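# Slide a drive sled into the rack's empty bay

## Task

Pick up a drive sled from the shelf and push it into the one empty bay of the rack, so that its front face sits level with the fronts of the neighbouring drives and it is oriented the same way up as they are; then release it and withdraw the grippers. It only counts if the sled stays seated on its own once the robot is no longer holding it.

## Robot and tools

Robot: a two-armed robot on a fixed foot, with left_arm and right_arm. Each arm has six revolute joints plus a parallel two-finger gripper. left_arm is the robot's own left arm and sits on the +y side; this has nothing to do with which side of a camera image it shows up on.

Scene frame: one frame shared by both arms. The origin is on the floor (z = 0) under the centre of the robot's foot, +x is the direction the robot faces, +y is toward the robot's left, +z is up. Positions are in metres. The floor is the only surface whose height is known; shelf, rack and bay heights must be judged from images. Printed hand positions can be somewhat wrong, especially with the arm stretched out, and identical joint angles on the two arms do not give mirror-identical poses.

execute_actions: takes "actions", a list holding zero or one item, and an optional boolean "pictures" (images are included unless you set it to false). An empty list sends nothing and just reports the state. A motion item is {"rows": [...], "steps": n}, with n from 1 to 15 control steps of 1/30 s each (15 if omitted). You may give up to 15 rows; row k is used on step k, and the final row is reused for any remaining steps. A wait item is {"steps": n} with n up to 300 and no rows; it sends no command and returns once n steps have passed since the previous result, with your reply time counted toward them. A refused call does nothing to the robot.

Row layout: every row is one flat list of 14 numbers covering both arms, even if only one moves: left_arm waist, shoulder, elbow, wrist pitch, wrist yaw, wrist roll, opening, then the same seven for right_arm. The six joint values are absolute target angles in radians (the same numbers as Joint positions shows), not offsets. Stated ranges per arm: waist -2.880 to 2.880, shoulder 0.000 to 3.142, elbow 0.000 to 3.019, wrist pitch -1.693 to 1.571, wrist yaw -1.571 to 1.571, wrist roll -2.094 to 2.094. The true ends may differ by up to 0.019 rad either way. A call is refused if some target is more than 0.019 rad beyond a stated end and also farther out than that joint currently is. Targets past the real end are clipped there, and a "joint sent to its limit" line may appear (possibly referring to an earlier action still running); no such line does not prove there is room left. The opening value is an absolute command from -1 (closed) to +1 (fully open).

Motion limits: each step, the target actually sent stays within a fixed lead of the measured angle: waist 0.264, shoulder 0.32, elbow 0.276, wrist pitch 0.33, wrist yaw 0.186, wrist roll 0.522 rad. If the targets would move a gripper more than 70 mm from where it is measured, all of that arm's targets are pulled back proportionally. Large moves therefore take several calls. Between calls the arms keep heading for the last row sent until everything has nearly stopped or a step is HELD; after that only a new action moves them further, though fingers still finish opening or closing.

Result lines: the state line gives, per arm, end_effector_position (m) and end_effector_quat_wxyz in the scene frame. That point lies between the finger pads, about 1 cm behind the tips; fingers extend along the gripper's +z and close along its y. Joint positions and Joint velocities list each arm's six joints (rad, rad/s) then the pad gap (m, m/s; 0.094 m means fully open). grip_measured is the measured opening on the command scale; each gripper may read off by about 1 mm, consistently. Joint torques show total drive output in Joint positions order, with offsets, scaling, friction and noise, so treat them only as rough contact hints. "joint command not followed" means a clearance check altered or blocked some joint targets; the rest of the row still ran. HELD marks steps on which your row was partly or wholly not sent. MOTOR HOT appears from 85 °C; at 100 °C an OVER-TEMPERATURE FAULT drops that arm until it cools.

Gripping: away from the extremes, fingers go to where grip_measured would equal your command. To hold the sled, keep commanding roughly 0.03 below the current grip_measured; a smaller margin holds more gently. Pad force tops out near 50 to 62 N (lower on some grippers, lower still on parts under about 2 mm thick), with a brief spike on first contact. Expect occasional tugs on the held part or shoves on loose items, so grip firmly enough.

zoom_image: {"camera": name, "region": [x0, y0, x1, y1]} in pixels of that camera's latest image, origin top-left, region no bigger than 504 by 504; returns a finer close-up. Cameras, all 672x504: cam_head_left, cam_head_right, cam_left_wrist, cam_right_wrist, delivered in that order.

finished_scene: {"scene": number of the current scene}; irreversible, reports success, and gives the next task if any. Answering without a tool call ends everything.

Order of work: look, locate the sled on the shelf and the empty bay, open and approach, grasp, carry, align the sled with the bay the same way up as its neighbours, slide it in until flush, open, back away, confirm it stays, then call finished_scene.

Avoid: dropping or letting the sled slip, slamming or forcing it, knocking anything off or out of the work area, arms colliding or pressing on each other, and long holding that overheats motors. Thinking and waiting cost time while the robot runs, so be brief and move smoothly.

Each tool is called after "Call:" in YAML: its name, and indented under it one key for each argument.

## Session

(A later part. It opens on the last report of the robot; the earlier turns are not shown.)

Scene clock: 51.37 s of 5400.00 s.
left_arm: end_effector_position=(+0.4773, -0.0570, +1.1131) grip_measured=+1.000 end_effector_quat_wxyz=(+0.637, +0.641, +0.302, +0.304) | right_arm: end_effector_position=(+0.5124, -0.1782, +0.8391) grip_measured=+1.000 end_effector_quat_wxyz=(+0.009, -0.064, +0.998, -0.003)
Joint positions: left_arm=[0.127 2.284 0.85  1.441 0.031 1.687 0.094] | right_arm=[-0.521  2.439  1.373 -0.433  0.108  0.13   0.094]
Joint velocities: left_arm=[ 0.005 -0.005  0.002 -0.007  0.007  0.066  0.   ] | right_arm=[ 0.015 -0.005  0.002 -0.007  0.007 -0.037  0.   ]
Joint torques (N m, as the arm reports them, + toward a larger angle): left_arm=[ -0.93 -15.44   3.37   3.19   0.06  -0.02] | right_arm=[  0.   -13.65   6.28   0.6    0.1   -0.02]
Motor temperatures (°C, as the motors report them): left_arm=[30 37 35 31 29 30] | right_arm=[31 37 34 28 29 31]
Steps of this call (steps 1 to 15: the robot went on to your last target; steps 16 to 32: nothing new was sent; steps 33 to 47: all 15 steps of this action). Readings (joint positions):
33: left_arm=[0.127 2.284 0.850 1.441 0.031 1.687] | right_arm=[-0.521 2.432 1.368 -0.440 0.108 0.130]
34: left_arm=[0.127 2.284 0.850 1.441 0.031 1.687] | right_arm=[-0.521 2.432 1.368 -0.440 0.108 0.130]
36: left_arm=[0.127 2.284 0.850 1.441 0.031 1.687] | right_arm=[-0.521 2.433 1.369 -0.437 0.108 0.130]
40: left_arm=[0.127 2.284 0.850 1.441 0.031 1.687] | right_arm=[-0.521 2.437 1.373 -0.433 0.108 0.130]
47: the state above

Call:
execute_actions:
  actions:
    - {"rows": [[0.13,2.279,0.86,1.47,0.028,1.70,1.0,-0.535,2.463,1.405,-0.418,0.109,0.14,1.0],[0.13,2.279,0.86,1.47,0.028,1.70,1.0,-0.535,2.466,1.405,-0.418,0.109,0.14,1.0],[0.13,2.279,0.86,1.47,0.028,1.70,1.0,-0.535,2.468,1.405,-0.418,0.109,0.14,1.0],[0.13,2.279,0.86,1.47,0.028,1.70,1.0,-0.535,2.468,1.405,-0.418,0.109,0.14,0.95],[0.13,2.279,0.86,1.47,0.028,1.70,1.0,-0.535,2.468,1.405,-0.418,0.109,0.14,0.9],[0.13,2.279,0.86,1.47,0.028,1.70,1.0,-0.535,2.468,1.405,-0.418,0.109,0.14,0.85],[0.13,2.279,0.86,1.47,0.028,1.70,1.0,-0.535,2.468,1.405,-0.418,0.109,0.14,0.8],[0.13,2.279,0.86,1.47,0.028,1.70,1.0,-0.535,2.468,1.405,-0.418,0.109,0.14,0.76],[0.13,2.279,0.86,1.47,0.028,1.70,1.0,-0.535,2.468,1.405,-0.418,0.109,0.14,0.72],[0.13,2.279,0.86,1.47,0.028,1.70,1.0,-0.535,2.468,1.405,-0.418,0.109,0.14,0.68],[0.13,2.279,0.86,1.47,0.028,1.70,1.0,-0.535,2.468,1.405,-0.418,0.109,0.14,0.65],[0.13,2.279,0.86,1.47,0.028,1.70,1.0,-0.535,2.468,1.405,-0.418,0.109,0.14,0.62],[0.13,2.279,0.86,1.47,0.028,1.70,1.0,-0.535,2.468,1.405,-0.418,0.109,0.14,0.60],[0.13,2.279,0.86,1.47,0.028,1.70,1.0,-0.535,2.468,1.405,-0.418,0.109,0.14,0.58],[0.13,2.279,0.86,1.47,0.028,1.70,1.0,-0.535,2.468,1.405,-0.418,0.109,0.14,0.56]], "steps": 15}
  pictures: false

Call:
execute_actions:
  actions:
    - {"rows": [[0.13,2.279,0.86,1.47,0.028,1.70,1.0,-0.535,2.468,1.405,-0.418,0.109,0.14,0.55],[0.13,2.279,0.86,1.47,0.028,1.70,1.0,-0.535,2.468,1.405,-0.418,0.109,0.14,0.54],[0.13,2.279,0.86,1.47,0.028,1.70,1.0,-0.535,2.468,1.405,-0.418,0.109,0.14,0.53]], "steps": 14}

Scene clock: 54.57 s of 5400.00 s.
left_arm: end_effector_position=(+0.4773, -0.0570, +1.1131) grip_measured=+1.000 end_effector_quat_wxyz=(+0.637, +0.641, +0.302, +0.304) | right_arm: end_effector_position=(+0.5115, -0.1782, +0.8381) grip_measured=+0.585 end_effector_quat_wxyz=(+0.008, -0.064, +0.998, -0.003)
Joint positions: left_arm=[0.127 2.284 0.85  1.441 0.031 1.687 0.094] | right_arm=[-0.521  2.441  1.373 -0.433  0.107  0.13   0.074]
Joint velocities: left_arm=[ 0.005  0.005 -0.007  0.012  0.081  0.007  0.   ] | right_arm=[ 0.005 -0.005 -0.007  0.007 -0.037 -0.051 -0.011]
Joint torques (N m, as the arm reports them, + toward a larger angle): left_arm=[ -0.64 -15.27   3.23   3.19   0.04  -0.03] | right_arm=[  0.14 -13.32   6.27   0.53   0.12  -0.02]
Motor temperatures (°C, as the motors report them): left_arm=[30 37 35 31 29 30] | right_arm=[31 37 34 28 29 31]
Steps of this call (steps 1 to 15: the robot went on to your last target; steps 16 to 81: nothing new was sent; steps 82 to 96: all 15 steps of this action). Readings (joint positions):
82: left_arm=[0.127 2.284 0.850 1.441 0.031 1.687] | right_arm=[-0.521 2.439 1.373 -0.433 0.108 0.130]
83: left_arm=[0.127 2.284 0.850 1.441 0.031 1.687] | right_arm=[-0.521 2.440 1.373 -0.433 0.108 0.130]
85: left_arm=[0.127 2.284 0.850 1.441 0.031 1.687] | right_arm=[-0.521 2.441 1.373 -0.433 0.107 0.130]
89: left_arm=[0.127 2.284 0.850 1.441 0.031 1.687] | right_arm=[-0.521 2.441 1.373 -0.433 0.107 0.130]
96: the state above

Scene clock: 55.03 s of 5400.00 s.
left_arm: end_effector_position=(+0.4773, -0.0570, +1.1131) grip_measured=+1.000 end_effector_quat_wxyz=(+0.637, +0.641, +0.302, +0.304) | right_arm: end_effector_position=(+0.5115, -0.1782, +0.8381) grip_measured=+0.583 end_effector_quat_wxyz=(+0.008, -0.064, +0.998, -0.003)
Joint positions: left_arm=[0.127 2.284 0.85  1.441 0.031 1.687 0.094] | right_arm=[-0.521  2.441  1.373 -0.433  0.107  0.13   0.074]
Joint velocities: left_arm=[-0.015  0.005 -0.012  0.002 -0.022 -0.007  0.   ] | right_arm=[-0.015 -0.005 -0.017 -0.007 -0.037  0.022 -0.001]
Joint torques (N m, as the arm reports them, + toward a larger angle): left_arm=[ -0.84 -15.2    3.43   3.07   0.05  -0.03] | right_arm=[  0.1  -13.42   6.28   0.59   0.12  -0.02]
Motor temperatures (°C, as the motors report them): left_arm=[30 37 35 31 29 30] | right_arm=[31 37 34 28 29 31]
Steps of this call (steps 1 to 14: all 14 steps of this action). Readings (joint positions):
1: left_arm=[0.127 2.284 0.850 1.441 0.031 1.687] | right_arm=[-0.521 2.441 1.373 -0.433 0.107 0.130]
2: left_arm=[0.127 2.284 0.850 1.441 0.031 1.687] | right_arm=[-0.521 2.441 1.373 -0.433 0.107 0.130]
4: left_arm=[0.127 2.284 0.850 1.441 0.031 1.687] | right_arm=[-0.521 2.441 1.373 -0.433 0.107 0.130]
8: left_arm=[0.127 2.284 0.850 1.441 0.031 1.687] | right_arm=[-0.521 2.441 1.373 -0.433 0.107 0.130]
14: the state above

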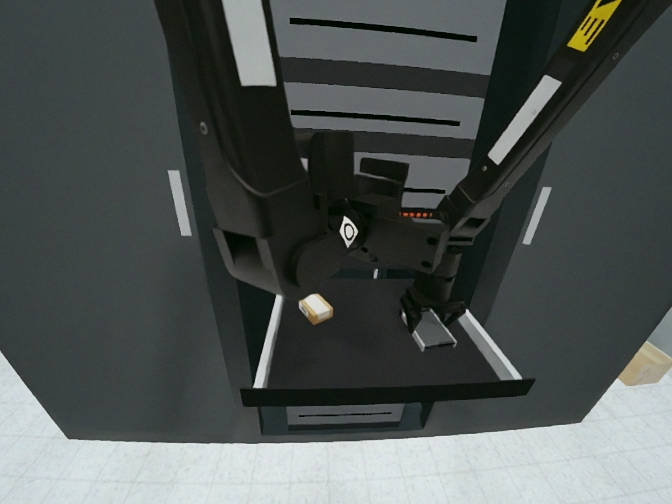

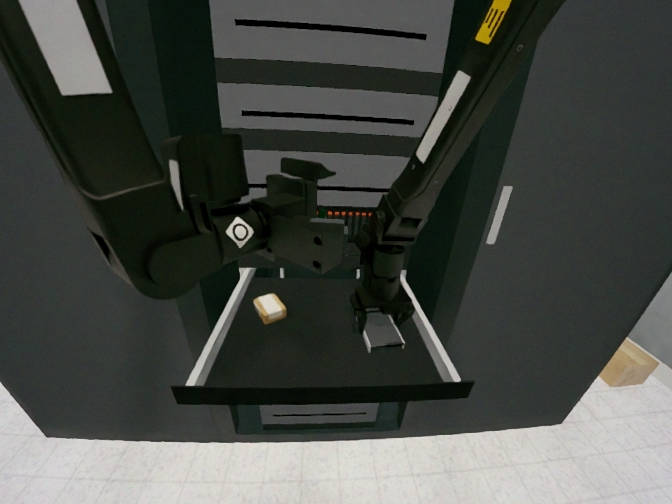

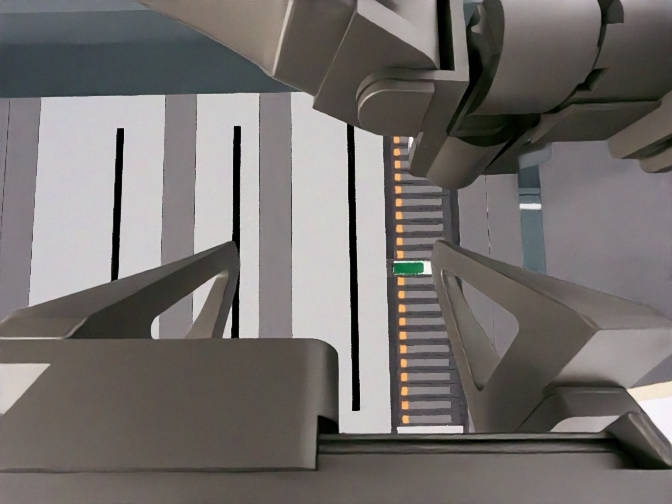

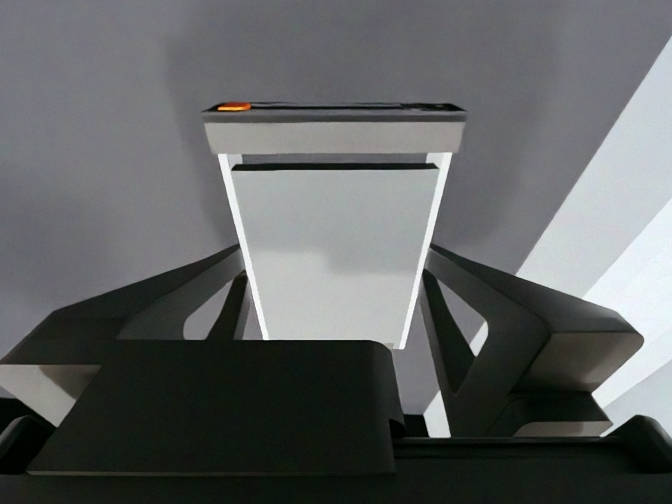

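Call:
execute_actions:
  actions:
    - {"rows": [[0.13,2.279,0.86,1.47,0.028,1.70,0.9,-0.520,2.435,1.372,-0.445,0.109,0.14,0.545],[0.13,2.279,0.86,1.47,0.028,1.70,0.8,-0.515,2.428,1.370,-0.450,0.109,0.14,0.545],[0.13,2.279,0.86,1.47,0.028,1.70,0.7,-0.512,2.420,1.368,-0.456,0.109,0.14,0.545],[0.13,2.279,0.86,1.47,0.028,1.70,0.6,-0.510,2.411,1.365,-0.463,0.109,0.14,0.545],[0.13,2.279,0.86,1.47,0.028,1.70,0.5,-0.508,2.401,1.362,-0.471,0.109,0.14,0.545],[0.13,2.279,0.86,1.47,0.028,1.70,0.4,-0.507,2.390,1.359,-0.480,0.110,0.14,0.545],[0.13,2.279,0.86,1.47,0.028,1.70,0.3,-0.506,2.379,1.356,-0.489,0.110,0.14,0.545],[0.13,2.279,0.86,1.47,0.028,1.70,0.2,-0.505,2.368,1.353,-0.498,0.110,0.12,0.545],[0.13,2.279,0.86,1.47,0.028,1.70,0.1,-0.504,2.357,1.350,-0.507,0.110,0.10,0.545],[0.13,2.279,0.86,1.47,0.028,1.70,0.0,-0.503,2.346,1.347,-0.516,0.110,0.07,0.545],[0.13,2.279,0.86,1.47,0.028,1.70,-0.1,-0.502,2.335,1.344,-0.525,0.111,0.03,0.545],[0.13,2.279,0.86,1.47,0.028,1.70,-0.2,-0.501,2.324,1.341,-0.533,0.111,-0.02,0.545],[0.13,2.279,0.86,1.47,0.028,1.70,-0.3,-0.500,2.313,1.338,-0.541,0.111,-0.07,0.545],[0.13,2.279,0.86,1.47,0.028,1.70,-0.35,-0.499,2.302,1.335,-0.548,0.111,-0.12,0.545],[0.13,2.279,0.86,1.47,0.028,1.70,-0.4,-0.498,2.292,1.332,-0.555,0.112,-0.17,0.545]], "steps": 15}
  pictures: false

Call:
execute_actions:
  actions:
    - {"rows": [[0.13,2.279,0.86,1.47,0.028,1.70,-0.4,-0.496,2.280,1.345,-0.568,0.112,-0.22,0.545],[0.13,2.279,0.86,1.47,0.028,1.70,-0.4,-0.494,2.268,1.360,-0.582,0.112,-0.27,0.545],[0.13,2.279,0.86,1.47,0.028,1.70,-0.4,-0.492,2.256,1.372,-0.595,0.112,-0.32,0.545],[0.13,2.279,0.86,1.47,0.028,1.70,-0.4,-0.490,2.244,1.376,-0.609,0.112,-0.37,0.545],[0.13,2.279,0.86,1.47,0.028,1.70,-0.4,-0.488,2.232,1.378,-0.622,0.112,-0.42,0.545],[0.13,2.279,0.86,1.47,0.028,1.70,-0.4,-0.486,2.220,1.380,-0.636,0.113,-0.47,0.545],[0.13,2.279,0.86,1.47,0.028,1.70,-0.4,-0.484,2.208,1.382,-0.649,0.113,-0.52,0.545],[0.13,2.279,0.86,1.47,0.028,1.70,-0.4,-0.482,2.196,1.384,-0.663,0.113,-0.57,0.545],[0.13,2.279,0.86,1.47,0.028,1.70,-0.4,-0.480,2.184,1.386,-0.676,0.113,-0.62,0.545],[0.13,2.279,0.86,1.47,0.028,1.70,-0.4,-0.478,2.172,1.388,-0.690,0.113,-0.67,0.545],[0.13,2.279,0.86,1.47,0.028,1.70,-0.4,-0.476,2.160,1.390,-0.703,0.113,-0.72,0.545],[0.13,2.279,0.86,1.47,0.028,1.70,-0.4,-0.475,2.148,1.392,-0.717,0.114,-0.77,0.545],[0.13,2.279,0.86,1.47,0.028,1.70,-0.4,-0.474,2.136,1.393,-0.730,0.114,-0.82,0.545],[0.13,2.279,0.86,1.47,0.028,1.70,-0.4,-0.473,2.123,1.394,-0.744,0.114,-0.87,0.545],[0.13,2.279,0.86,1.47,0.028,1.70,-0.4,-0.472,2.110,1.395,-0.758,0.114,-0.92,0.545]], "steps": 15}

Scene clock: 70.00 s of 5400.00 s.
left_arm: end_effector_position=(+0.4773, -0.0570, +1.1131) grip_measured=-0.370 end_effector_quat_wxyz=(+0.637, +0.641, +0.302, +0.304) | right_arm: end_effector_position=(+0.5055, -0.1837, +0.8789) grip_measured=+0.583 end_effector_quat_wxyz=(-0.011, -0.134, +0.991, -0.007)
Joint positions: left_arm=[0.127 2.284 0.85  1.441 0.031 1.688 0.03 ] | right_arm=[-0.52   2.349  1.339 -0.529  0.108 -0.006  0.074]
Joint velocities: left_arm=[-0.005  0.005  0.002 -0.012  0.007 -0.051 -0.056] | right_arm=[-0.005 -0.396 -0.056 -0.222  0.007 -1.033 -0.001]
Joint torques (N m, as the arm reports them, + toward a larger angle): left_arm=[ -1.08 -15.84   3.2    3.08   0.07  -0.06] | right_arm=[  3.49 -17.25   4.05  -0.54   0.15  -0.15]
Motor temperatures (°C, as the motors report them): left_arm=[30 37 35 31 29 30] | right_arm=[30 37 34 28 29 31]
Steps of this call (steps 1 to 15: the robot went on to your last target; steps 16 to 90: nothing new was sent; then 11.47 s passed at rest; steps 91 to 105: all 15 steps of this action). Readings (joint positions):
91: left_arm=[0.127 2.284 0.850 1.441 0.031 1.687] | right_arm=[-0.521 2.441 1.373 -0.433 0.107 0.130]
92: left_arm=[0.127 2.284 0.850 1.441 0.031 1.687] | right_arm=[-0.521 2.441 1.373 -0.433 0.107 0.130]
94: left_arm=[0.127 2.284 0.850 1.441 0.031 1.687] | right_arm=[-0.521 2.440 1.373 -0.438 0.107 0.130]
98: left_arm=[0.127 2.284 0.850 1.441 0.031 1.687] | right_arm=[-0.521 2.426 1.364 -0.467 0.107 0.130]
105: the state above

Scene clock: 70.50 s of 5400.00 s.
left_arm: end_effector_position=(+0.4773, -0.0570, +1.1131) grip_measured=-0.397 end_effector_quat_wxyz=(+0.637, +0.641, +0.302, +0.304) | right_arm: end_effector_position=(+0.5246, -0.1719, +0.9810) grip_measured=+0.584 end_effector_quat_wxyz=(-0.006, -0.475, +0.880, -0.005)
Joint positions: left_arm=[0.127 2.284 0.85  1.441 0.031 1.688 0.028] | right_arm=[-0.49   2.16   1.348 -0.716  0.11  -0.699  0.074]
Joint velocities: left_arm=[-0.005  0.005  0.002  0.002 -0.007 -0.007 -0.   ] | right_arm=[ 0.054 -0.347 -0.007 -0.413  0.007 -1.429 -0.001]
Joint torques (N m, as the arm reports them, + toward a larger angle): left_arm=[ -0.92 -15.5    3.31   3.18   0.06  -0.05] | right_arm=[  2.99 -16.76   8.88  -0.64   0.12  -0.15]
Motor temperatures (°C, as the motors report them): left_arm=[30 37 35 31 29 30] | right_arm=[31 37 34 28 29 31]
Steps of this call (steps 1 to 15: all 15 steps of this action). Readings (joint positions):
1: left_arm=[0.127 2.284 0.850 1.441 0.031 1.688] | right_arm=[-0.519 2.336 1.339 -0.537 0.109 -0.044]
2: left_arm=[0.127 2.284 0.850 1.441 0.031 1.688] | right_arm=[-0.519 2.322 1.339 -0.547 0.109 -0.084]
4: left_arm=[0.127 2.284 0.850 1.441 0.031 1.688] | right_arm=[-0.516 2.294 1.339 -0.569 0.109 -0.171]
8: left_arm=[0.127 2.284 0.850 1.441 0.031 1.688] | right_arm=[-0.508 2.240 1.339 -0.622 0.110 -0.356]
15: the state above

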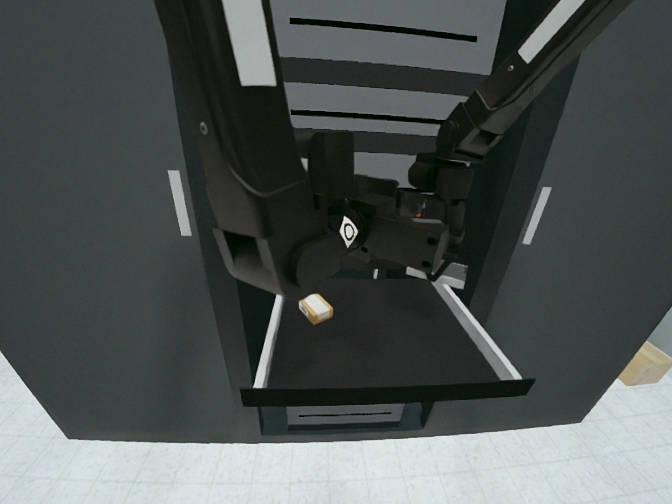

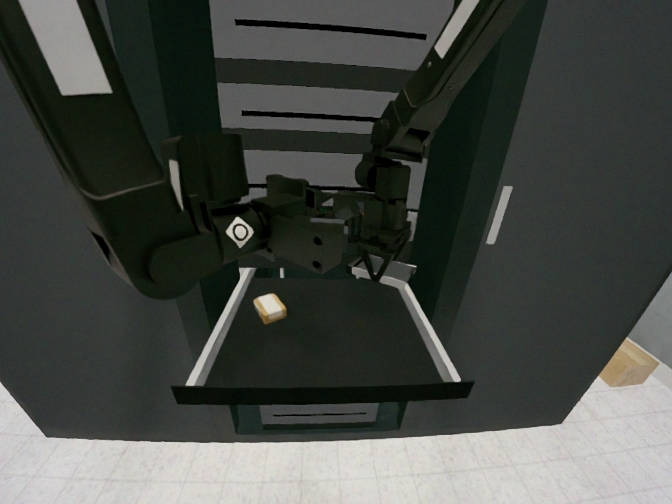

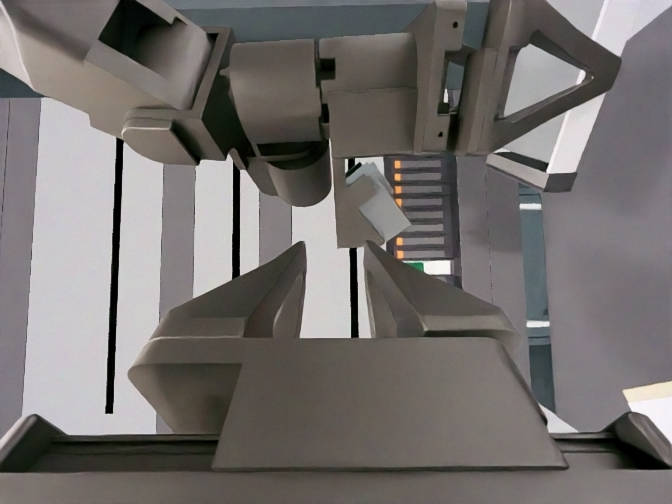

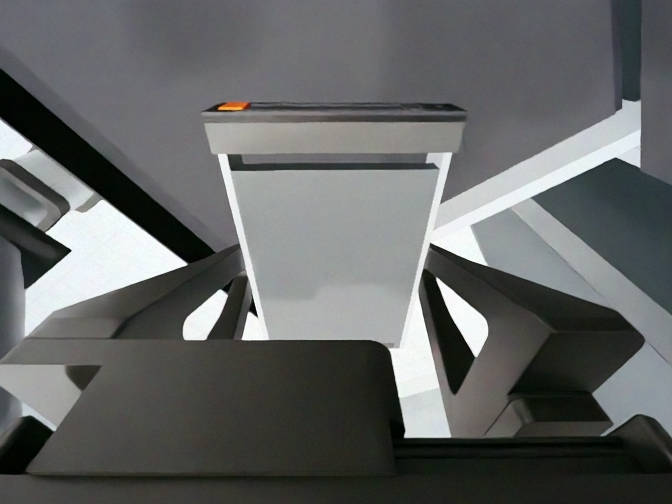

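Call:
execute_actions:
  actions:
    - {"rows": [[0.13,2.279,0.86,1.47,0.028,1.70,-0.4,-0.470,2.100,1.402,-0.775,0.114,-0.92,0.545],[0.13,2.279,0.86,1.47,0.028,1.70,-0.4,-0.468,2.090,1.410,-0.793,0.114,-0.92,0.545],[0.13,2.279,0.86,1.47,0.028,1.70,-0.4,-0.466,2.080,1.418,-0.812,0.114,-0.92,0.545],[0.13,2.279,0.86,1.47,0.028,1.70,-0.4,-0.464,2.070,1.426,-0.830,0.114,-0.92,0.545],[0.13,2.279,0.86,1.47,0.028,1.70,-0.4,-0.462,2.060,1.434,-0.849,0.114,-0.92,0.545],[0.13,2.279,0.86,1.47,0.028,1.70,-0.4,-0.460,2.050,1.442,-0.867,0.114,-0.92,0.545],[0.13,2.279,0.86,1.47,0.028,1.70,-0.4,-0.458,2.040,1.450,-0.886,0.114,-0.92,0.545],[0.13,2.279,0.86,1.47,0.028,1.70,-0.4,-0.456,2.030,1.458,-0.904,0.114,-0.92,0.545],[0.13,2.279,0.86,1.47,0.028,1.70,-0.4,-0.454,2.020,1.466,-0.923,0.115,-0.92,0.545],[0.13,2.279,0.86,1.47,0.028,1.70,-0.4,-0.452,2.010,1.474,-0.941,0.115,-0.92,0.545],[0.13,2.279,0.86,1.47,0.028,1.70,-0.4,-0.450,2.000,1.482,-0.960,0.115,-0.92,0.545],[0.13,2.279,0.86,1.47,0.028,1.70,-0.4,-0.448,1.990,1.490,-0.978,0.115,-0.95,0.545],[0.13,2.279,0.86,1.47,0.028,1.70,-0.4,-0.446,1.980,1.498,-0.997,0.115,-0.99,0.545],[0.13,2.279,0.86,1.47,0.028,1.70,-0.4,-0.444,1.968,1.507,-1.016,0.115,-1.04,0.545],[0.13,2.279,0.86,1.47,0.028,1.70,-0.4,-0.442,1.957,1.516,-1.036,0.115,-1.09,0.545]], "steps": 15}
  pictures: false

Call:
execute_actions:
  actions:
    - {"rows": [[0.13,2.279,0.86,1.47,0.028,1.70,-0.4,-0.442,1.957,1.516,-1.036,0.115,-1.15,0.545],[0.13,2.279,0.86,1.47,0.028,1.70,-0.4,-0.442,1.957,1.516,-1.036,0.115,-1.21,0.545],[0.13,2.279,0.86,1.47,0.028,1.70,-0.4,-0.442,1.957,1.516,-1.036,0.115,-1.27,0.545],[0.13,2.279,0.86,1.47,0.028,1.70,-0.4,-0.442,1.957,1.516,-1.036,0.115,-1.33,0.545],[0.13,2.279,0.86,1.47,0.028,1.70,-0.4,-0.442,1.957,1.516,-1.036,0.115,-1.39,0.545],[0.13,2.279,0.86,1.47,0.028,1.70,-0.4,-0.442,1.957,1.516,-1.036,0.115,-1.45,0.545],[0.13,2.279,0.86,1.47,0.028,1.70,-0.4,-0.442,1.957,1.516,-1.036,0.115,-1.51,0.545],[0.13,2.279,0.86,1.47,0.028,1.70,-0.4,-0.442,1.957,1.516,-1.036,0.115,-1.57,0.545],[0.13,2.279,0.86,1.47,0.028,1.70,-0.4,-0.442,1.957,1.516,-1.036,0.115,-1.63,0.545],[0.13,2.279,0.86,1.47,0.028,1.70,-0.4,-0.442,1.957,1.516,-1.036,0.115,-1.69,0.545],[0.13,2.279,0.86,1.47,0.028,1.70,-0.4,-0.442,1.957,1.516,-1.036,0.115,-1.75,0.545],[0.13,2.279,0.86,1.47,0.028,1.70,-0.4,-0.442,1.957,1.516,-1.036,0.115,-1.81,0.545],[0.13,2.279,0.86,1.47,0.028,1.70,-0.4,-0.442,1.957,1.516,-1.036,0.115,-1.87,0.545],[0.13,2.279,0.86,1.47,0.028,1.70,-0.4,-0.442,1.957,1.516,-1.036,0.115,-1.93,0.545],[0.13,2.279,0.86,1.47,0.028,1.70,-0.4,-0.442,1.957,1.516,-1.036,0.115,-1.98,0.545]], "steps": 15}
  pictures: false

Call:
execute_actions:
  actions:
    - {"rows": [[0.13,2.279,0.86,1.47,0.028,1.70,-0.4,-0.442,1.957,1.516,-1.036,0.115,-2.02,0.545],[0.13,2.279,0.86,1.47,0.028,1.70,-0.4,-0.442,1.957,1.516,-1.036,0.115,-2.05,0.545],[0.13,2.279,0.86,1.47,0.028,1.70,-0.4,-0.442,1.957,1.516,-1.036,0.115,-2.07,0.545],[0.13,2.279,0.86,1.47,0.028,1.70,-0.4,-0.442,1.957,1.516,-1.036,0.115,-2.085,0.545]], "steps": 15}

Scene clock: 74.53 s of 5400.00 s.
left_arm: end_effector_position=(+0.4773, -0.0570, +1.1131) grip_measured=-0.397 end_effector_quat_wxyz=(+0.637, +0.641, +0.302, +0.304) | right_arm: end_effector_position=(+0.5321, -0.1674, +1.0776) grip_measured=+0.584 end_effector_quat_wxyz=(-0.025, -0.595, +0.803, +0.003)
Joint positions: left_arm=[0.127 2.284 0.85  1.441 0.031 1.688 0.028] | right_arm=[-0.469  2.024  1.429 -0.974  0.111 -0.959  0.074]
Joint velocities: left_arm=[-0.005  0.005 -0.007 -0.007  0.007 -0.022  0.   ] | right_arm=[ 0.054 -0.357  0.266 -0.554  0.022 -0.681 -0.   ]
Joint torques (N m, as the arm reports them, + toward a larger angle): left_arm=[ -0.82 -15.6    3.38   3.25   0.04  -0.02] | right_arm=[  3.03 -16.64  11.04  -0.64   0.08  -0.18]
Motor temperatures (°C, as the motors report them): left_arm=[30 37 35 31 29 30] | right_arm=[31 37 34 28 29 31]
Steps of this call (steps 1 to 30: the robot went on to your last target; steps 31 to 90: nothing new was sent; then 0.53 s passed at rest; steps 91 to 105: all 15 steps of this action). Readings (joint positions):
91: left_arm=[0.127 2.284 0.850 1.441 0.031 1.688] | right_arm=[-0.486 2.116 1.356 -0.747 0.111 -0.909]
92: left_arm=[0.127 2.284 0.850 1.441 0.031 1.688] | right_arm=[-0.486 2.116 1.357 -0.755 0.111 -0.909]
94: left_arm=[0.127 2.284 0.850 1.441 0.031 1.688] | right_arm=[-0.486 2.116 1.362 -0.784 0.111 -0.909]
98: left_arm=[0.127 2.284 0.850 1.441 0.031 1.688] | right_arm=[-0.482 2.099 1.379 -0.855 0.111 -0.910]
105: the state above

Scene clock: 75.03 s of 5400.00 s.
left_arm: end_effector_position=(+0.4773, -0.0570, +1.1131) grip_measured=-0.397 end_effector_quat_wxyz=(+0.637, +0.641, +0.302, +0.304) | right_arm: end_effector_position=(+0.5514, -0.1593, +1.1318) grip_measured=+0.584 end_effector_quat_wxyz=(+0.005, -0.854, +0.520, -0.011)
Joint positions: left_arm=[0.127 2.284 0.85  1.441 0.031 1.688 0.028] | right_arm=[-0.456  1.954  1.477 -1.023  0.112 -1.727  0.074]
Joint velocities: left_arm=[-0.015 -0.005 -0.007  0.007 -0.007 -0.037 -0.001] | right_arm=[-0.015 -0.005  0.022  0.007  0.037 -1.692  0.   ]
Joint torques (N m, as the arm reports them, + toward a larger angle): left_arm=[ -0.44 -15.87   3.18   3.17   0.06  -0.04] | right_arm=[  2.57 -13.93  10.27  -0.76   0.06  -0.14]
Motor temperatures (°C, as the motors report them): left_arm=[30 37 35 31 29 30] | right_arm=[31 38 34 28 29 31]
Steps of this call (steps 1 to 15: all 15 steps of this action). Readings (joint positions):
1: left_arm=[0.127 2.284 0.850 1.441 0.031 1.688] | right_arm=[-0.467 2.011 1.438 -0.991 0.111 -0.990]
2: left_arm=[0.127 2.284 0.850 1.441 0.031 1.688] | right_arm=[-0.465 1.999 1.447 -1.004 0.112 -1.028]
4: left_arm=[0.127 2.284 0.850 1.441 0.031 1.688] | right_arm=[-0.461 1.976 1.462 -1.016 0.112 -1.118]
8: left_arm=[0.127 2.284 0.850 1.441 0.031 1.688] | right_arm=[-0.456 1.953 1.477 -1.019 0.112 -1.326]
15: the state above

Scene clock: 75.53 s of 5400.00 s.
left_arm: end_effector_position=(+0.4773, -0.0570, +1.1131) grip_measured=-0.397 end_effector_quat_wxyz=(+0.637, +0.641, +0.302, +0.304) | right_arm: end_effector_position=(+0.5514, -0.1593, +1.1318) grip_measured=+0.584 end_effector_quat_wxyz=(-0.003, +0.929, -0.371, +0.012)
Joint positions: left_arm=[0.127 2.284 0.85  1.441 0.031 1.688 0.028] | right_arm=[-0.456  1.954  1.477 -1.023  0.112 -2.061  0.074]
Joint velocities: left_arm=[ 0.005  0.015  0.012 -0.012 -0.081 -0.007 -0.   ] | right_arm=[-0.005 -0.015 -0.002 -0.002 -0.007 -0.081 -0.   ]
Joint torques (N m, as the arm reports them, + toward a larger angle): left_arm=[ -0.6  -15.58   3.3    3.07   0.06  -0.03] | right_arm=[  2.7  -14.25  10.22  -0.74   0.06  -0.18]
Motor temperatures (°C, as the motors report them): left_arm=[30 37 35 31 29 30] | right_arm=[31 38 34 28 29 31]
Steps of this call (steps 1 to 15: all 15 steps of this action). Readings (joint positions):
1: left_arm=[0.127 2.284 0.850 1.441 0.031 1.688] | right_arm=[-0.456 1.954 1.477 -1.023 0.112 -1.782]
2: left_arm=[0.127 2.284 0.850 1.441 0.031 1.688] | right_arm=[-0.456 1.954 1.477 -1.023 0.112 -1.832]
4: left_arm=[0.127 2.284 0.850 1.441 0.031 1.688] | right_arm=[-0.456 1.954 1.477 -1.023 0.112 -1.915]
8: left_arm=[0.127 2.284 0.850 1.441 0.031 1.688] | right_arm=[-0.456 1.954 1.477 -1.023 0.112 -2.010]
15: the state above

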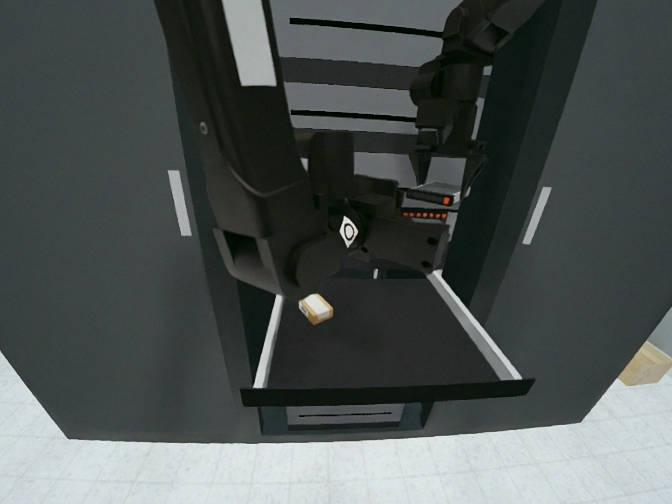

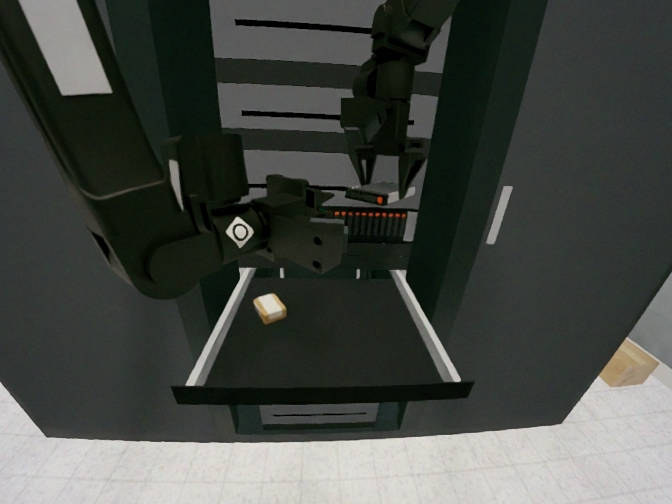

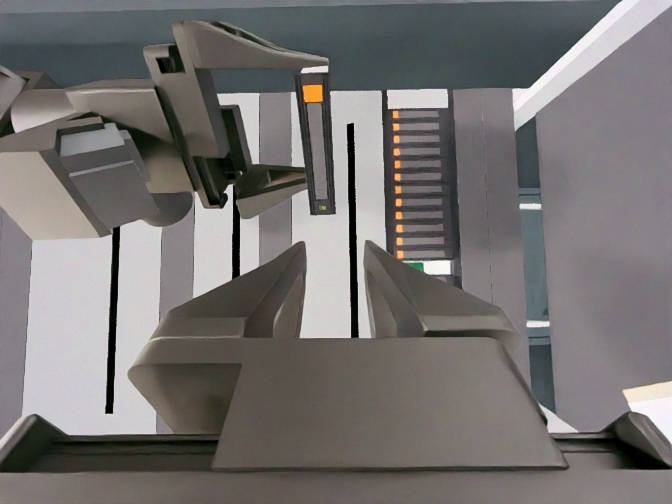

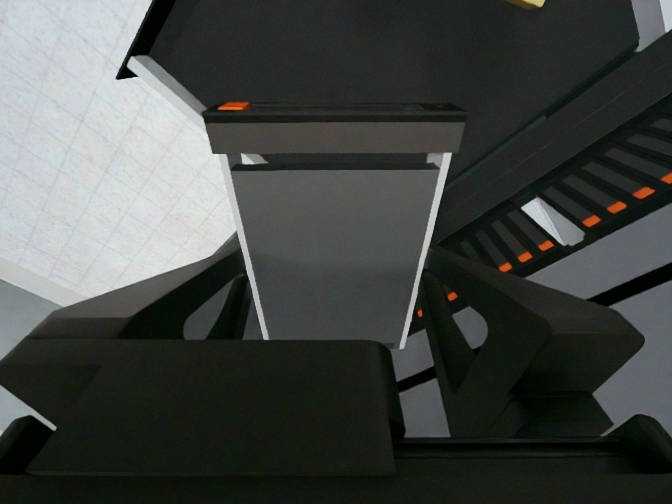

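Call:
execute_actions:
  actions:
    - {"rows": [[0.13,2.279,0.86,1.47,0.028,1.70,-0.4,-0.438,1.972,1.522,-1.038,0.115,-2.085,0.545],[0.13,2.279,0.86,1.47,0.028,1.70,-0.4,-0.434,1.978,1.528,-1.041,0.115,-2.085,0.545],[0.13,2.279,0.86,1.47,0.028,1.70,-0.4,-0.430,1.984,1.535,-1.043,0.116,-2.085,0.545],[0.13,2.279,0.86,1.47,0.028,1.70,-0.4,-0.425,1.990,1.541,-1.046,0.116,-2.085,0.545],[0.13,2.279,0.86,1.47,0.028,1.70,-0.4,-0.421,1.996,1.548,-1.048,0.116,-2.085,0.545],[0.13,2.279,0.86,1.47,0.028,1.70,-0.4,-0.416,2.002,1.554,-1.051,0.116,-2.085,0.545],[0.13,2.279,0.86,1.47,0.028,1.70,-0.4,-0.412,2.008,1.561,-1.053,0.117,-2.085,0.545],[0.13,2.279,0.86,1.47,0.028,1.70,-0.4,-0.407,2.014,1.567,-1.056,0.117,-2.085,0.545],[0.13,2.279,0.86,1.47,0.028,1.70,-0.4,-0.403,2.020,1.574,-1.059,0.117,-2.085,0.545],[0.13,2.279,0.86,1.47,0.028,1.70,-0.4,-0.398,2.026,1.580,-1.062,0.117,-2.085,0.545],[0.13,2.279,0.86,1.47,0.028,1.70,-0.4,-0.394,2.031,1.586,-1.064,0.118,-2.085,0.545],[0.13,2.279,0.86,1.47,0.028,1.70,-0.4,-0.390,2.036,1.592,-1.067,0.118,-2.085,0.545],[0.13,2.279,0.86,1.47,0.028,1.70,-0.4,-0.387,2.040,1.597,-1.069,0.118,-2.085,0.545],[0.13,2.279,0.86,1.47,0.028,1.70,-0.4,-0.384,2.043,1.602,-1.071,0.118,-2.085,0.545]], "steps": 15}
  pictures: false

Call:
execute_actions:
  actions:
    - {"steps": 14}

Scene clock: 78.93 s of 5400.00 s.
left_arm: end_effector_position=(+0.4773, -0.0570, +1.1131) grip_measured=-0.397 end_effector_quat_wxyz=(+0.637, +0.641, +0.302, +0.304) | right_arm: end_effector_position=(+0.5483, -0.1255, +1.1104) grip_measured=+0.584 end_effector_quat_wxyz=(+0.012, +0.941, -0.337, -0.005)
Joint positions: left_arm=[0.127 2.284 0.85  1.441 0.031 1.688 0.028] | right_arm=[-0.404  2.032  1.536 -1.054  0.114 -2.075  0.074]
Joint velocities: left_arm=[-0.015 -0.015 -0.017  0.012  0.007  0.007  0.   ] | right_arm=[ 0.142  0.122  0.09  -0.027  0.066  0.007 -0.   ]
Joint torques (N m, as the arm reports them, + toward a larger angle): left_arm=[ -0.39 -15.57   3.29   3.08   0.07  -0.01] | right_arm=[  2.5  -14.74  11.62  -0.86   0.08  -0.18]
Motor temperatures (°C, as the motors report them): left_arm=[30 37 35 31 29 30] | right_arm=[31 38 35 28 28 31]
Steps of this call (steps 1 to 30: the robot went on to your last target; steps 31 to 87: nothing new was sent; steps 88 to 102: all 15 steps of this action). Readings (joint positions):
88: left_arm=[0.127 2.284 0.850 1.441 0.031 1.688] | right_arm=[-0.456 1.954 1.477 -1.023 0.112 -2.074]
89: left_arm=[0.127 2.284 0.850 1.441 0.031 1.688] | right_arm=[-0.456 1.954 1.477 -1.024 0.112 -2.074]
91: left_arm=[0.127 2.284 0.850 1.441 0.031 1.688] | right_arm=[-0.455 1.958 1.478 -1.028 0.113 -2.075]
95: left_arm=[0.127 2.284 0.850 1.441 0.031 1.688] | right_arm=[-0.443 1.982 1.496 -1.039 0.114 -2.075]
102: the state above

Scene clock: 79.40 s of 5400.00 s.
left_arm: end_effector_position=(+0.4773, -0.0570, +1.1131) grip_measured=-0.397 end_effector_quat_wxyz=(+0.637, +0.641, +0.302, +0.304) | right_arm: end_effector_position=(+0.5466, -0.1174, +1.1101) grip_measured=+0.584 end_effector_quat_wxyz=(+0.012, +0.944, -0.331, -0.006)
Joint positions: left_arm=[0.127 2.284 0.85  1.441 0.031 1.688 0.028] | right_arm=[-0.39   2.038  1.542 -1.057  0.115 -2.075  0.074]
Joint velocities: left_arm=[-0.015 -0.005  0.017 -0.002  0.007 -0.022 -0.   ] | right_arm=[-0.005 -0.005 -0.002  0.002  0.007 -0.022  0.001]
Joint torques (N m, as the arm reports them, + toward a larger angle): left_arm=[ -0.91 -15.86   3.3    3.14   0.02  -0.03] | right_arm=[  1.93 -14.83  11.57  -0.83   0.06  -0.19]
Motor temperatures (°C, as the motors report them): left_arm=[30 37 35 31 29 30] | right_arm=[31 38 35 28 28 31]
Steps of this call (steps 1 to 14: the robot went on to your last target). Readings (joint positions):
1: left_arm=[0.127 2.284 0.850 1.441 0.031 1.688] | right_arm=[-0.399 2.035 1.538 -1.055 0.114 -2.075]
2: left_arm=[0.127 2.284 0.850 1.441 0.031 1.688] | right_arm=[-0.395 2.037 1.539 -1.056 0.114 -2.075]
4: left_arm=[0.127 2.284 0.850 1.441 0.031 1.688] | right_arm=[-0.391 2.038 1.539 -1.057 0.114 -2.075]
8: left_arm=[0.127 2.284 0.850 1.441 0.031 1.688] | right_arm=[-0.390 2.038 1.541 -1.057 0.115 -2.075]
14: the state above

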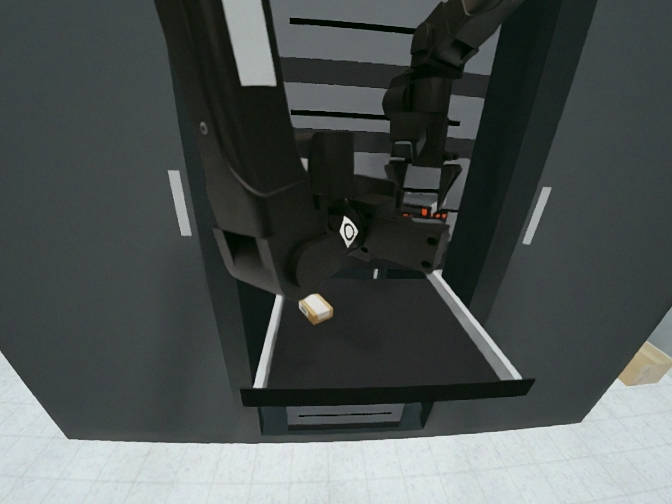

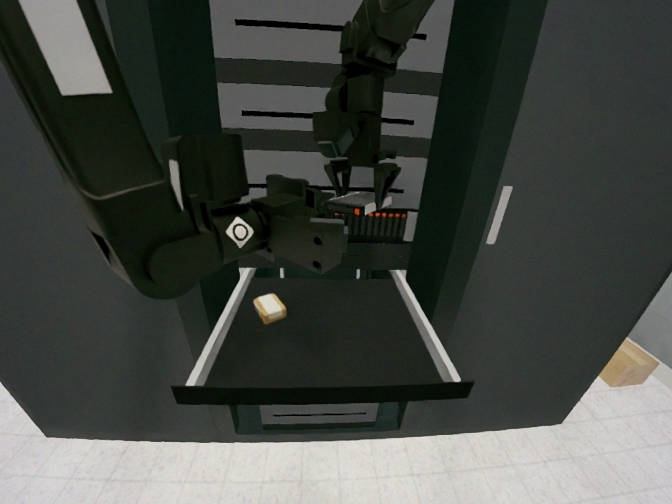

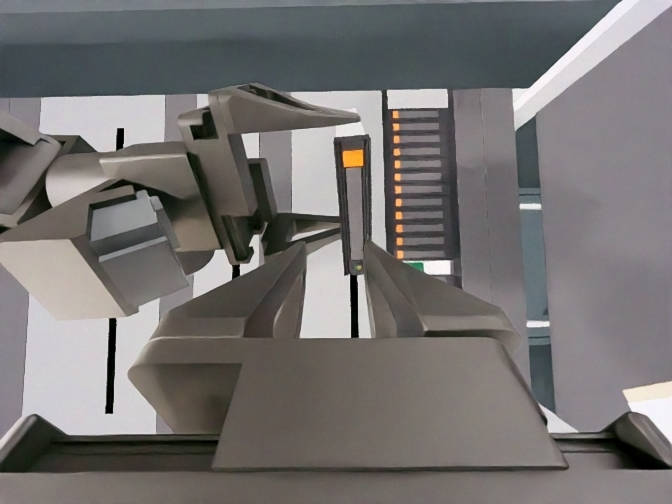

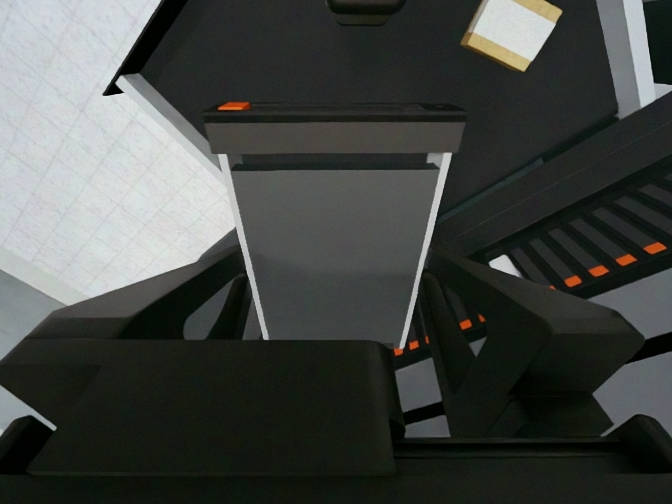

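Call:
execute_actions:
  actions:
    - {"rows": [[0.13,2.279,0.86,1.47,0.028,1.70,-0.4,-0.384,2.043,1.606,-1.071,0.118,-2.085,0.545],[0.13,2.279,0.86,1.47,0.028,1.70,-0.4,-0.384,2.043,1.610,-1.071,0.118,-2.085,0.545],[0.13,2.279,0.86,1.47,0.028,1.70,-0.4,-0.384,2.043,1.614,-1.071,0.118,-2.085,0.545],[0.13,2.279,0.86,1.47,0.028,1.70,-0.4,-0.384,2.043,1.618,-1.071,0.118,-2.085,0.545],[0.13,2.279,0.86,1.47,0.028,1.70,-0.4,-0.384,2.043,1.622,-1.071,0.118,-2.085,0.545],[0.13,2.279,0.86,1.47,0.028,1.70,-0.4,-0.384,2.043,1.626,-1.071,0.118,-2.085,0.545],[0.13,2.279,0.86,1.47,0.028,1.70,-0.4,-0.384,2.043,1.630,-1.071,0.118,-2.085,0.545],[0.13,2.279,0.86,1.47,0.028,1.70,-0.4,-0.384,2.043,1.633,-1.071,0.118,-2.085,0.545]], "steps": 15}
  pictures: false

Call:
execute_actions:
  actions:
    - {"steps": 10}

Scene clock: 82.47 s of 5400.00 s.
left_arm: end_effector_position=(+0.4773, -0.0570, +1.1131) grip_measured=-0.397 end_effector_quat_wxyz=(+0.637, +0.641, +0.302, +0.304) | right_arm: end_effector_position=(+0.5612, -0.1127, +1.1219) grip_measured=+0.584 end_effector_quat_wxyz=(+0.001, +0.943, -0.332, +0.007)
Joint positions: left_arm=[0.127 2.284 0.85  1.441 0.031 1.688 0.028] | right_arm=[-0.39   2.038  1.578 -1.059  0.115 -2.075  0.074]
Joint velocities: left_arm=[-0.005 -0.024 -0.002  0.017 -0.037  0.007 -0.   ] | right_arm=[-0.005 -0.005 -0.012  0.002  0.007 -0.037 -0.   ]
Joint torques (N m, as the arm reports them, + toward a larger angle): left_arm=[ -0.49 -15.36   3.27   3.08   0.06  -0.05] | right_arm=[  2.   -14.99  11.44  -0.72   0.07  -0.17]
Motor temperatures (°C, as the motors report them): left_arm=[30 37 35 31 29 30] | right_arm=[31 38 36 28 28 31]
Steps of this call (steps 1 to 30: the robot went on to your last target; steps 31 to 77: nothing new was sent; steps 78 to 92: all 15 steps of this action). Readings (joint positions):
78: left_arm=[0.127 2.284 0.850 1.441 0.031 1.688] | right_arm=[-0.390 2.038 1.542 -1.057 0.115 -2.075]
79: left_arm=[0.127 2.284 0.850 1.441 0.031 1.688] | right_arm=[-0.390 2.038 1.543 -1.058 0.115 -2.075]
81: left_arm=[0.127 2.284 0.850 1.441 0.031 1.688] | right_arm=[-0.390 2.038 1.546 -1.059 0.115 -2.075]
85: left_arm=[0.127 2.284 0.850 1.441 0.031 1.688] | right_arm=[-0.390 2.038 1.562 -1.059 0.115 -2.075]
92: the state above

Scene clock: 82.80 s of 5400.00 s.
left_arm: end_effector_position=(+0.4773, -0.0570, +1.1131) grip_measured=-0.397 end_effector_quat_wxyz=(+0.637, +0.641, +0.302, +0.304) | right_arm: end_effector_position=(+0.5612, -0.1127, +1.1219) grip_measured=+0.584 end_effector_quat_wxyz=(+0.001, +0.943, -0.332, +0.007)
Joint positions: left_arm=[0.127 2.284 0.85  1.441 0.031 1.688 0.028] | right_arm=[-0.39   2.038  1.578 -1.059  0.115 -2.075  0.074]
Joint velocities: left_arm=[-0.015 -0.015 -0.002  0.007 -0.051 -0.007 -0.   ] | right_arm=[-0.005 -0.015  0.002 -0.002 -0.037  0.007 -0.   ]
Joint torques (N m, as the arm reports them, + toward a larger angle): left_arm=[ -0.89 -15.58   3.36   3.15   0.07  -0.01] | right_arm=[  2.05 -15.06  11.48  -0.71   0.07  -0.18]
Motor temperatures (°C, as the motors report them): left_arm=[30 37 34 31 29 30] | right_arm=[31 38 36 28 28 31]
Steps of this call (steps 1 to 10: the robot went on to your last target). Readings (joint positions):
1: left_arm=[0.127 2.284 0.850 1.441 0.031 1.688] | right_arm=[-0.390 2.038 1.578 -1.059 0.115 -2.075]
2: left_arm=[0.127 2.284 0.850 1.441 0.031 1.688] | right_arm=[-0.390 2.038 1.578 -1.059 0.115 -2.075]
4: left_arm=[0.127 2.284 0.850 1.441 0.031 1.688] | right_arm=[-0.390 2.038 1.578 -1.059 0.115 -2.075]
8: left_arm=[0.127 2.284 0.850 1.441 0.031 1.688] | right_arm=[-0.390 2.038 1.578 -1.059 0.115 -2.075]
10: the state above

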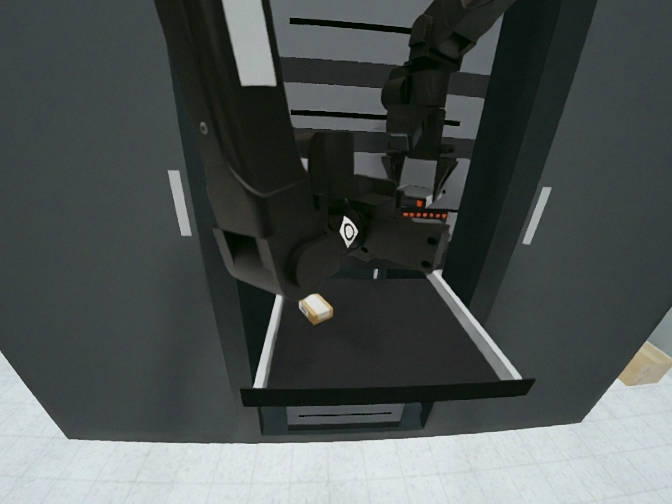

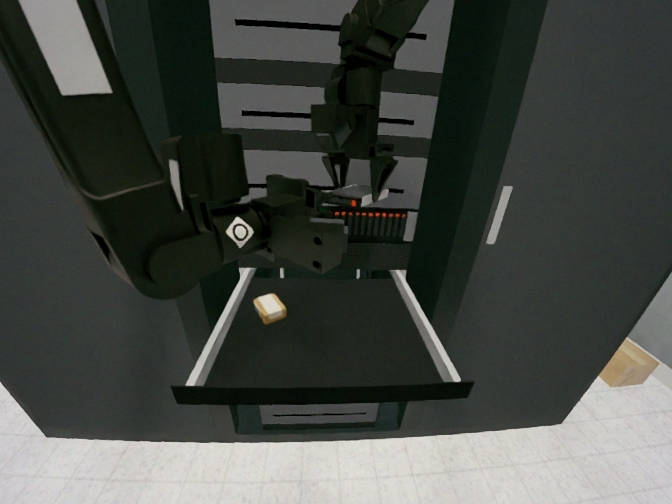

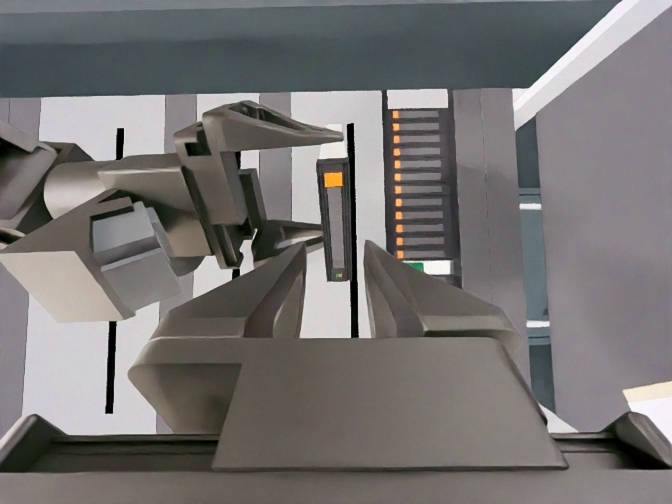

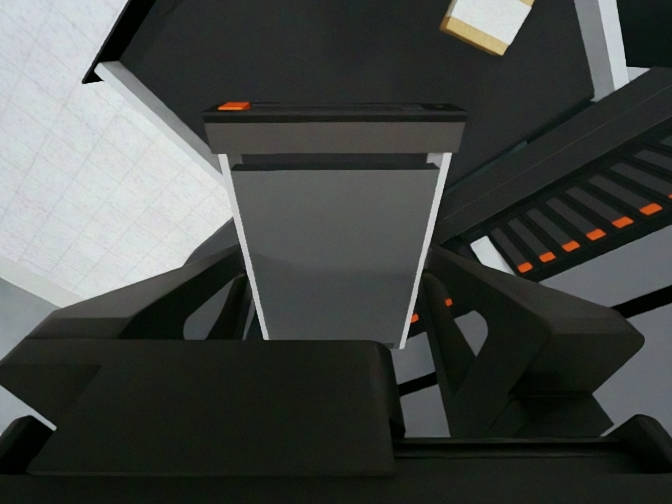

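Call:
execute_actions:
  actions:
    - {"rows": [[0.134,2.292,0.900,1.430,0.031,1.70,-0.4,-0.384,2.043,1.633,-1.071,0.118,-2.085,0.545],[0.135,2.294,0.910,1.423,0.031,1.70,-0.4,-0.384,2.043,1.633,-1.071,0.118,-2.085,0.545],[0.136,2.296,0.919,1.416,0.032,1.70,-0.4,-0.384,2.043,1.633,-1.071,0.118,-2.085,0.545],[0.137,2.298,0.928,1.409,0.032,1.70,-0.4,-0.384,2.043,1.633,-1.071,0.118,-2.085,0.545],[0.138,2.300,0.937,1.402,0.032,1.70,-0.4,-0.384,2.043,1.633,-1.071,0.118,-2.085,0.545],[0.138,2.302,0.946,1.395,0.032,1.70,-0.4,-0.384,2.043,1.633,-1.071,0.118,-2.085,0.545],[0.139,2.304,0.955,1.388,0.033,1.70,-0.4,-0.384,2.043,1.633,-1.071,0.118,-2.085,0.545],[0.140,2.305,0.964,1.381,0.033,1.70,-0.4,-0.384,2.043,1.633,-1.071,0.118,-2.085,0.545],[0.140,2.307,0.973,1.374,0.033,1.70,-0.4,-0.384,2.043,1.633,-1.071,0.118,-2.085,0.545],[0.141,2.308,0.982,1.367,0.033,1.70,-0.4,-0.384,2.043,1.633,-1.071,0.118,-2.085,0.545],[0.141,2.310,0.991,1.360,0.033,1.70,-0.4,-0.384,2.043,1.633,-1.071,0.118,-2.085,0.545],[0.142,2.311,0.999,1.353,0.033,1.70,-0.4,-0.384,2.043,1.633,-1.071,0.118,-2.085,0.545],[0.142,2.312,1.006,1.347,0.033,1.70,-0.4,-0.384,2.043,1.633,-1.071,0.118,-2.085,0.545],[0.142,2.313,1.012,1.342,0.033,1.70,-0.4,-0.384,2.043,1.633,-1.071,0.118,-2.085,0.545]], "steps": 15}
  pictures: false

Call:
execute_actions:
  actions:
    - {"steps": 14}

Scene clock: 89.33 s of 5400.00 s.
left_arm: end_effector_position=(+0.5094, -0.0786, +1.1229) grip_measured=-0.398 end_effector_quat_wxyz=(+0.647, +0.630, +0.297, +0.310) | right_arm: end_effector_position=(+0.5671, -0.1182, +1.1245) grip_measured=+0.584 end_effector_quat_wxyz=(+0.007, +0.942, -0.335, +0.018)
Joint positions: left_arm=[0.129 2.297 0.958 1.379 0.034 1.688 0.028] | right_arm=[-0.395  2.038  1.586 -1.059  0.138 -2.075  0.074]
Joint velocities: left_arm=[-0.005  0.005  0.081 -0.09  -0.037  0.022 -0.001] | right_arm=[-0.063 -0.015  0.017 -0.022 -0.022  0.022  0.001]
Joint torques (N m, as the arm reports them, + toward a larger angle): left_arm=[ -0.07 -14.74   6.85   0.98   0.1    0.  ] | right_arm=[  2.73 -15.    10.76  -0.69  -0.89  -0.18]
Motor temperatures (°C, as the motors report them): left_arm=[30 37 34 31 29 30] | right_arm=[31 38 37 28 29 31]
Steps of this call (steps 1 to 15: the robot went on to your last target; steps 16 to 90: nothing new was sent; then 3.03 s passed at rest; steps 91 to 105: all 15 steps of this action). Readings (joint positions):
91: left_arm=[0.127 2.285 0.852 1.441 0.031 1.688] | right_arm=[-0.390 2.038 1.578 -1.059 0.115 -2.075]
92: left_arm=[0.127 2.286 0.858 1.441 0.031 1.688] | right_arm=[-0.390 2.038 1.578 -1.059 0.115 -2.075]
94: left_arm=[0.127 2.290 0.878 1.437 0.031 1.688] | right_arm=[-0.390 2.038 1.578 -1.059 0.115 -2.075]
98: left_arm=[0.128 2.295 0.926 1.413 0.031 1.688] | right_arm=[-0.390 2.038 1.578 -1.059 0.115 -2.075]
105: the state above

Scene clock: 89.80 s of 5400.00 s.
left_arm: end_effector_position=(+0.5117, -0.0805, +1.1235) grip_measured=-0.398 end_effector_quat_wxyz=(+0.647, +0.630, +0.297, +0.310) | right_arm: end_effector_position=(+0.5693, -0.1204, +1.1252) grip_measured=+0.584 end_effector_quat_wxyz=(+0.006, +0.941, -0.338, +0.019)
Joint positions: left_arm=[0.129 2.298 0.966 1.372 0.035 1.688 0.028] | right_arm=[-0.4    2.038  1.59  -1.059  0.138 -2.075  0.074]
Joint velocities: left_arm=[-0.005 -0.005  0.007 -0.007 -0.022 -0.037 -0.   ] | right_arm=[-0.015  0.005 -0.002 -0.017 -0.022 -0.11   0.001]
Joint torques (N m, as the arm reports them, + toward a larger angle): left_arm=[ -0.04 -14.25   6.84   0.95   0.1   -0.04] | right_arm=[  3.07 -15.14  10.7   -0.71  -0.87  -0.18]
Motor temperatures (°C, as the motors report them): left_arm=[30 37 35 31 29 30] | right_arm=[31 38 37 28 29 31]
Steps of this call (steps 1 to 14: the robot went on to your last target). Readings (joint positions):
1: left_arm=[0.129 2.298 0.961 1.376 0.035 1.688] | right_arm=[-0.397 2.038 1.587 -1.059 0.138 -2.075]
2: left_arm=[0.129 2.298 0.963 1.374 0.035 1.688] | right_arm=[-0.398 2.038 1.588 -1.059 0.138 -2.075]
4: left_arm=[0.129 2.298 0.966 1.372 0.035 1.688] | right_arm=[-0.400 2.038 1.590 -1.059 0.138 -2.075]
8: left_arm=[0.129 2.298 0.966 1.372 0.035 1.688] | right_arm=[-0.400 2.038 1.590 -1.059 0.138 -2.075]
14: the state above

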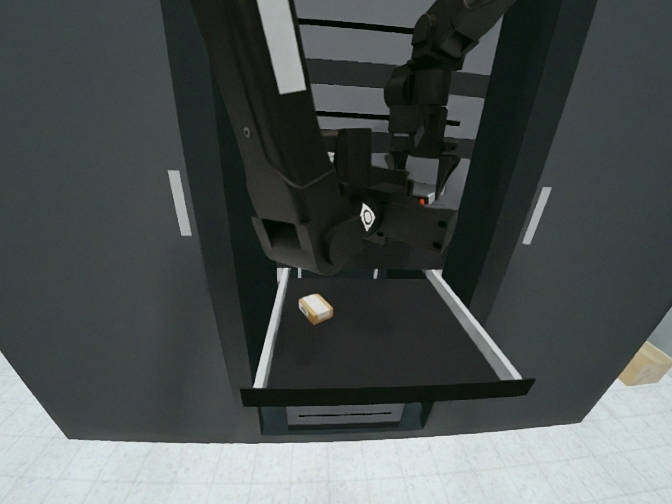

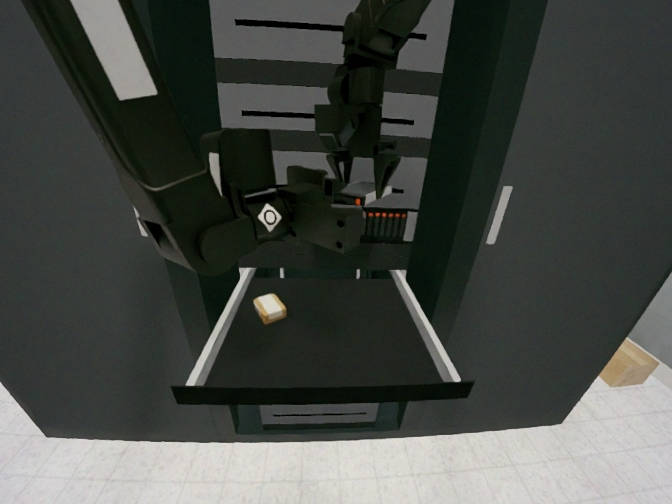

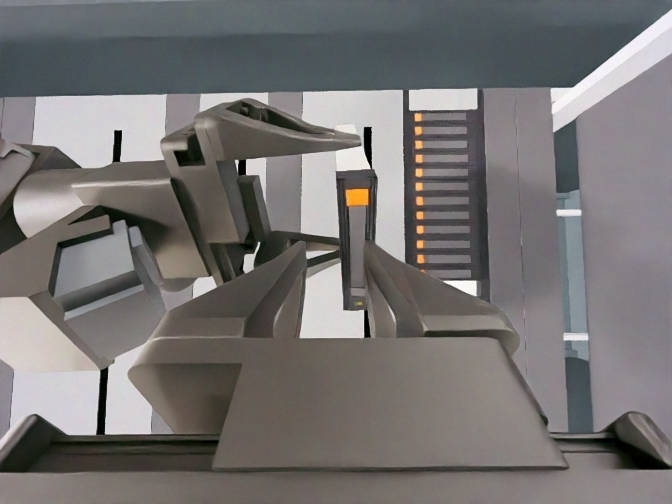

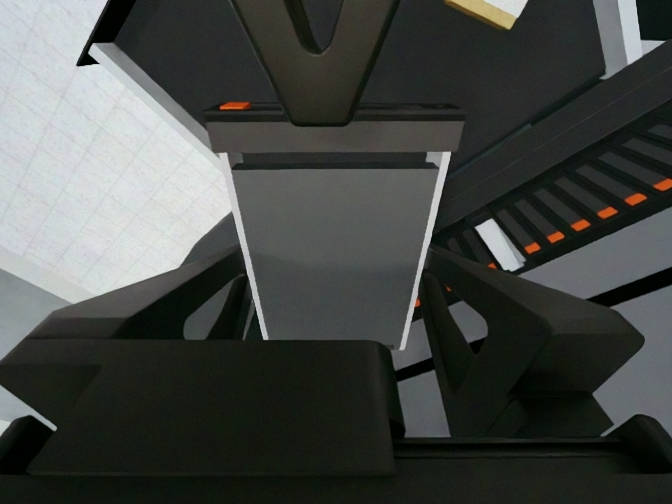

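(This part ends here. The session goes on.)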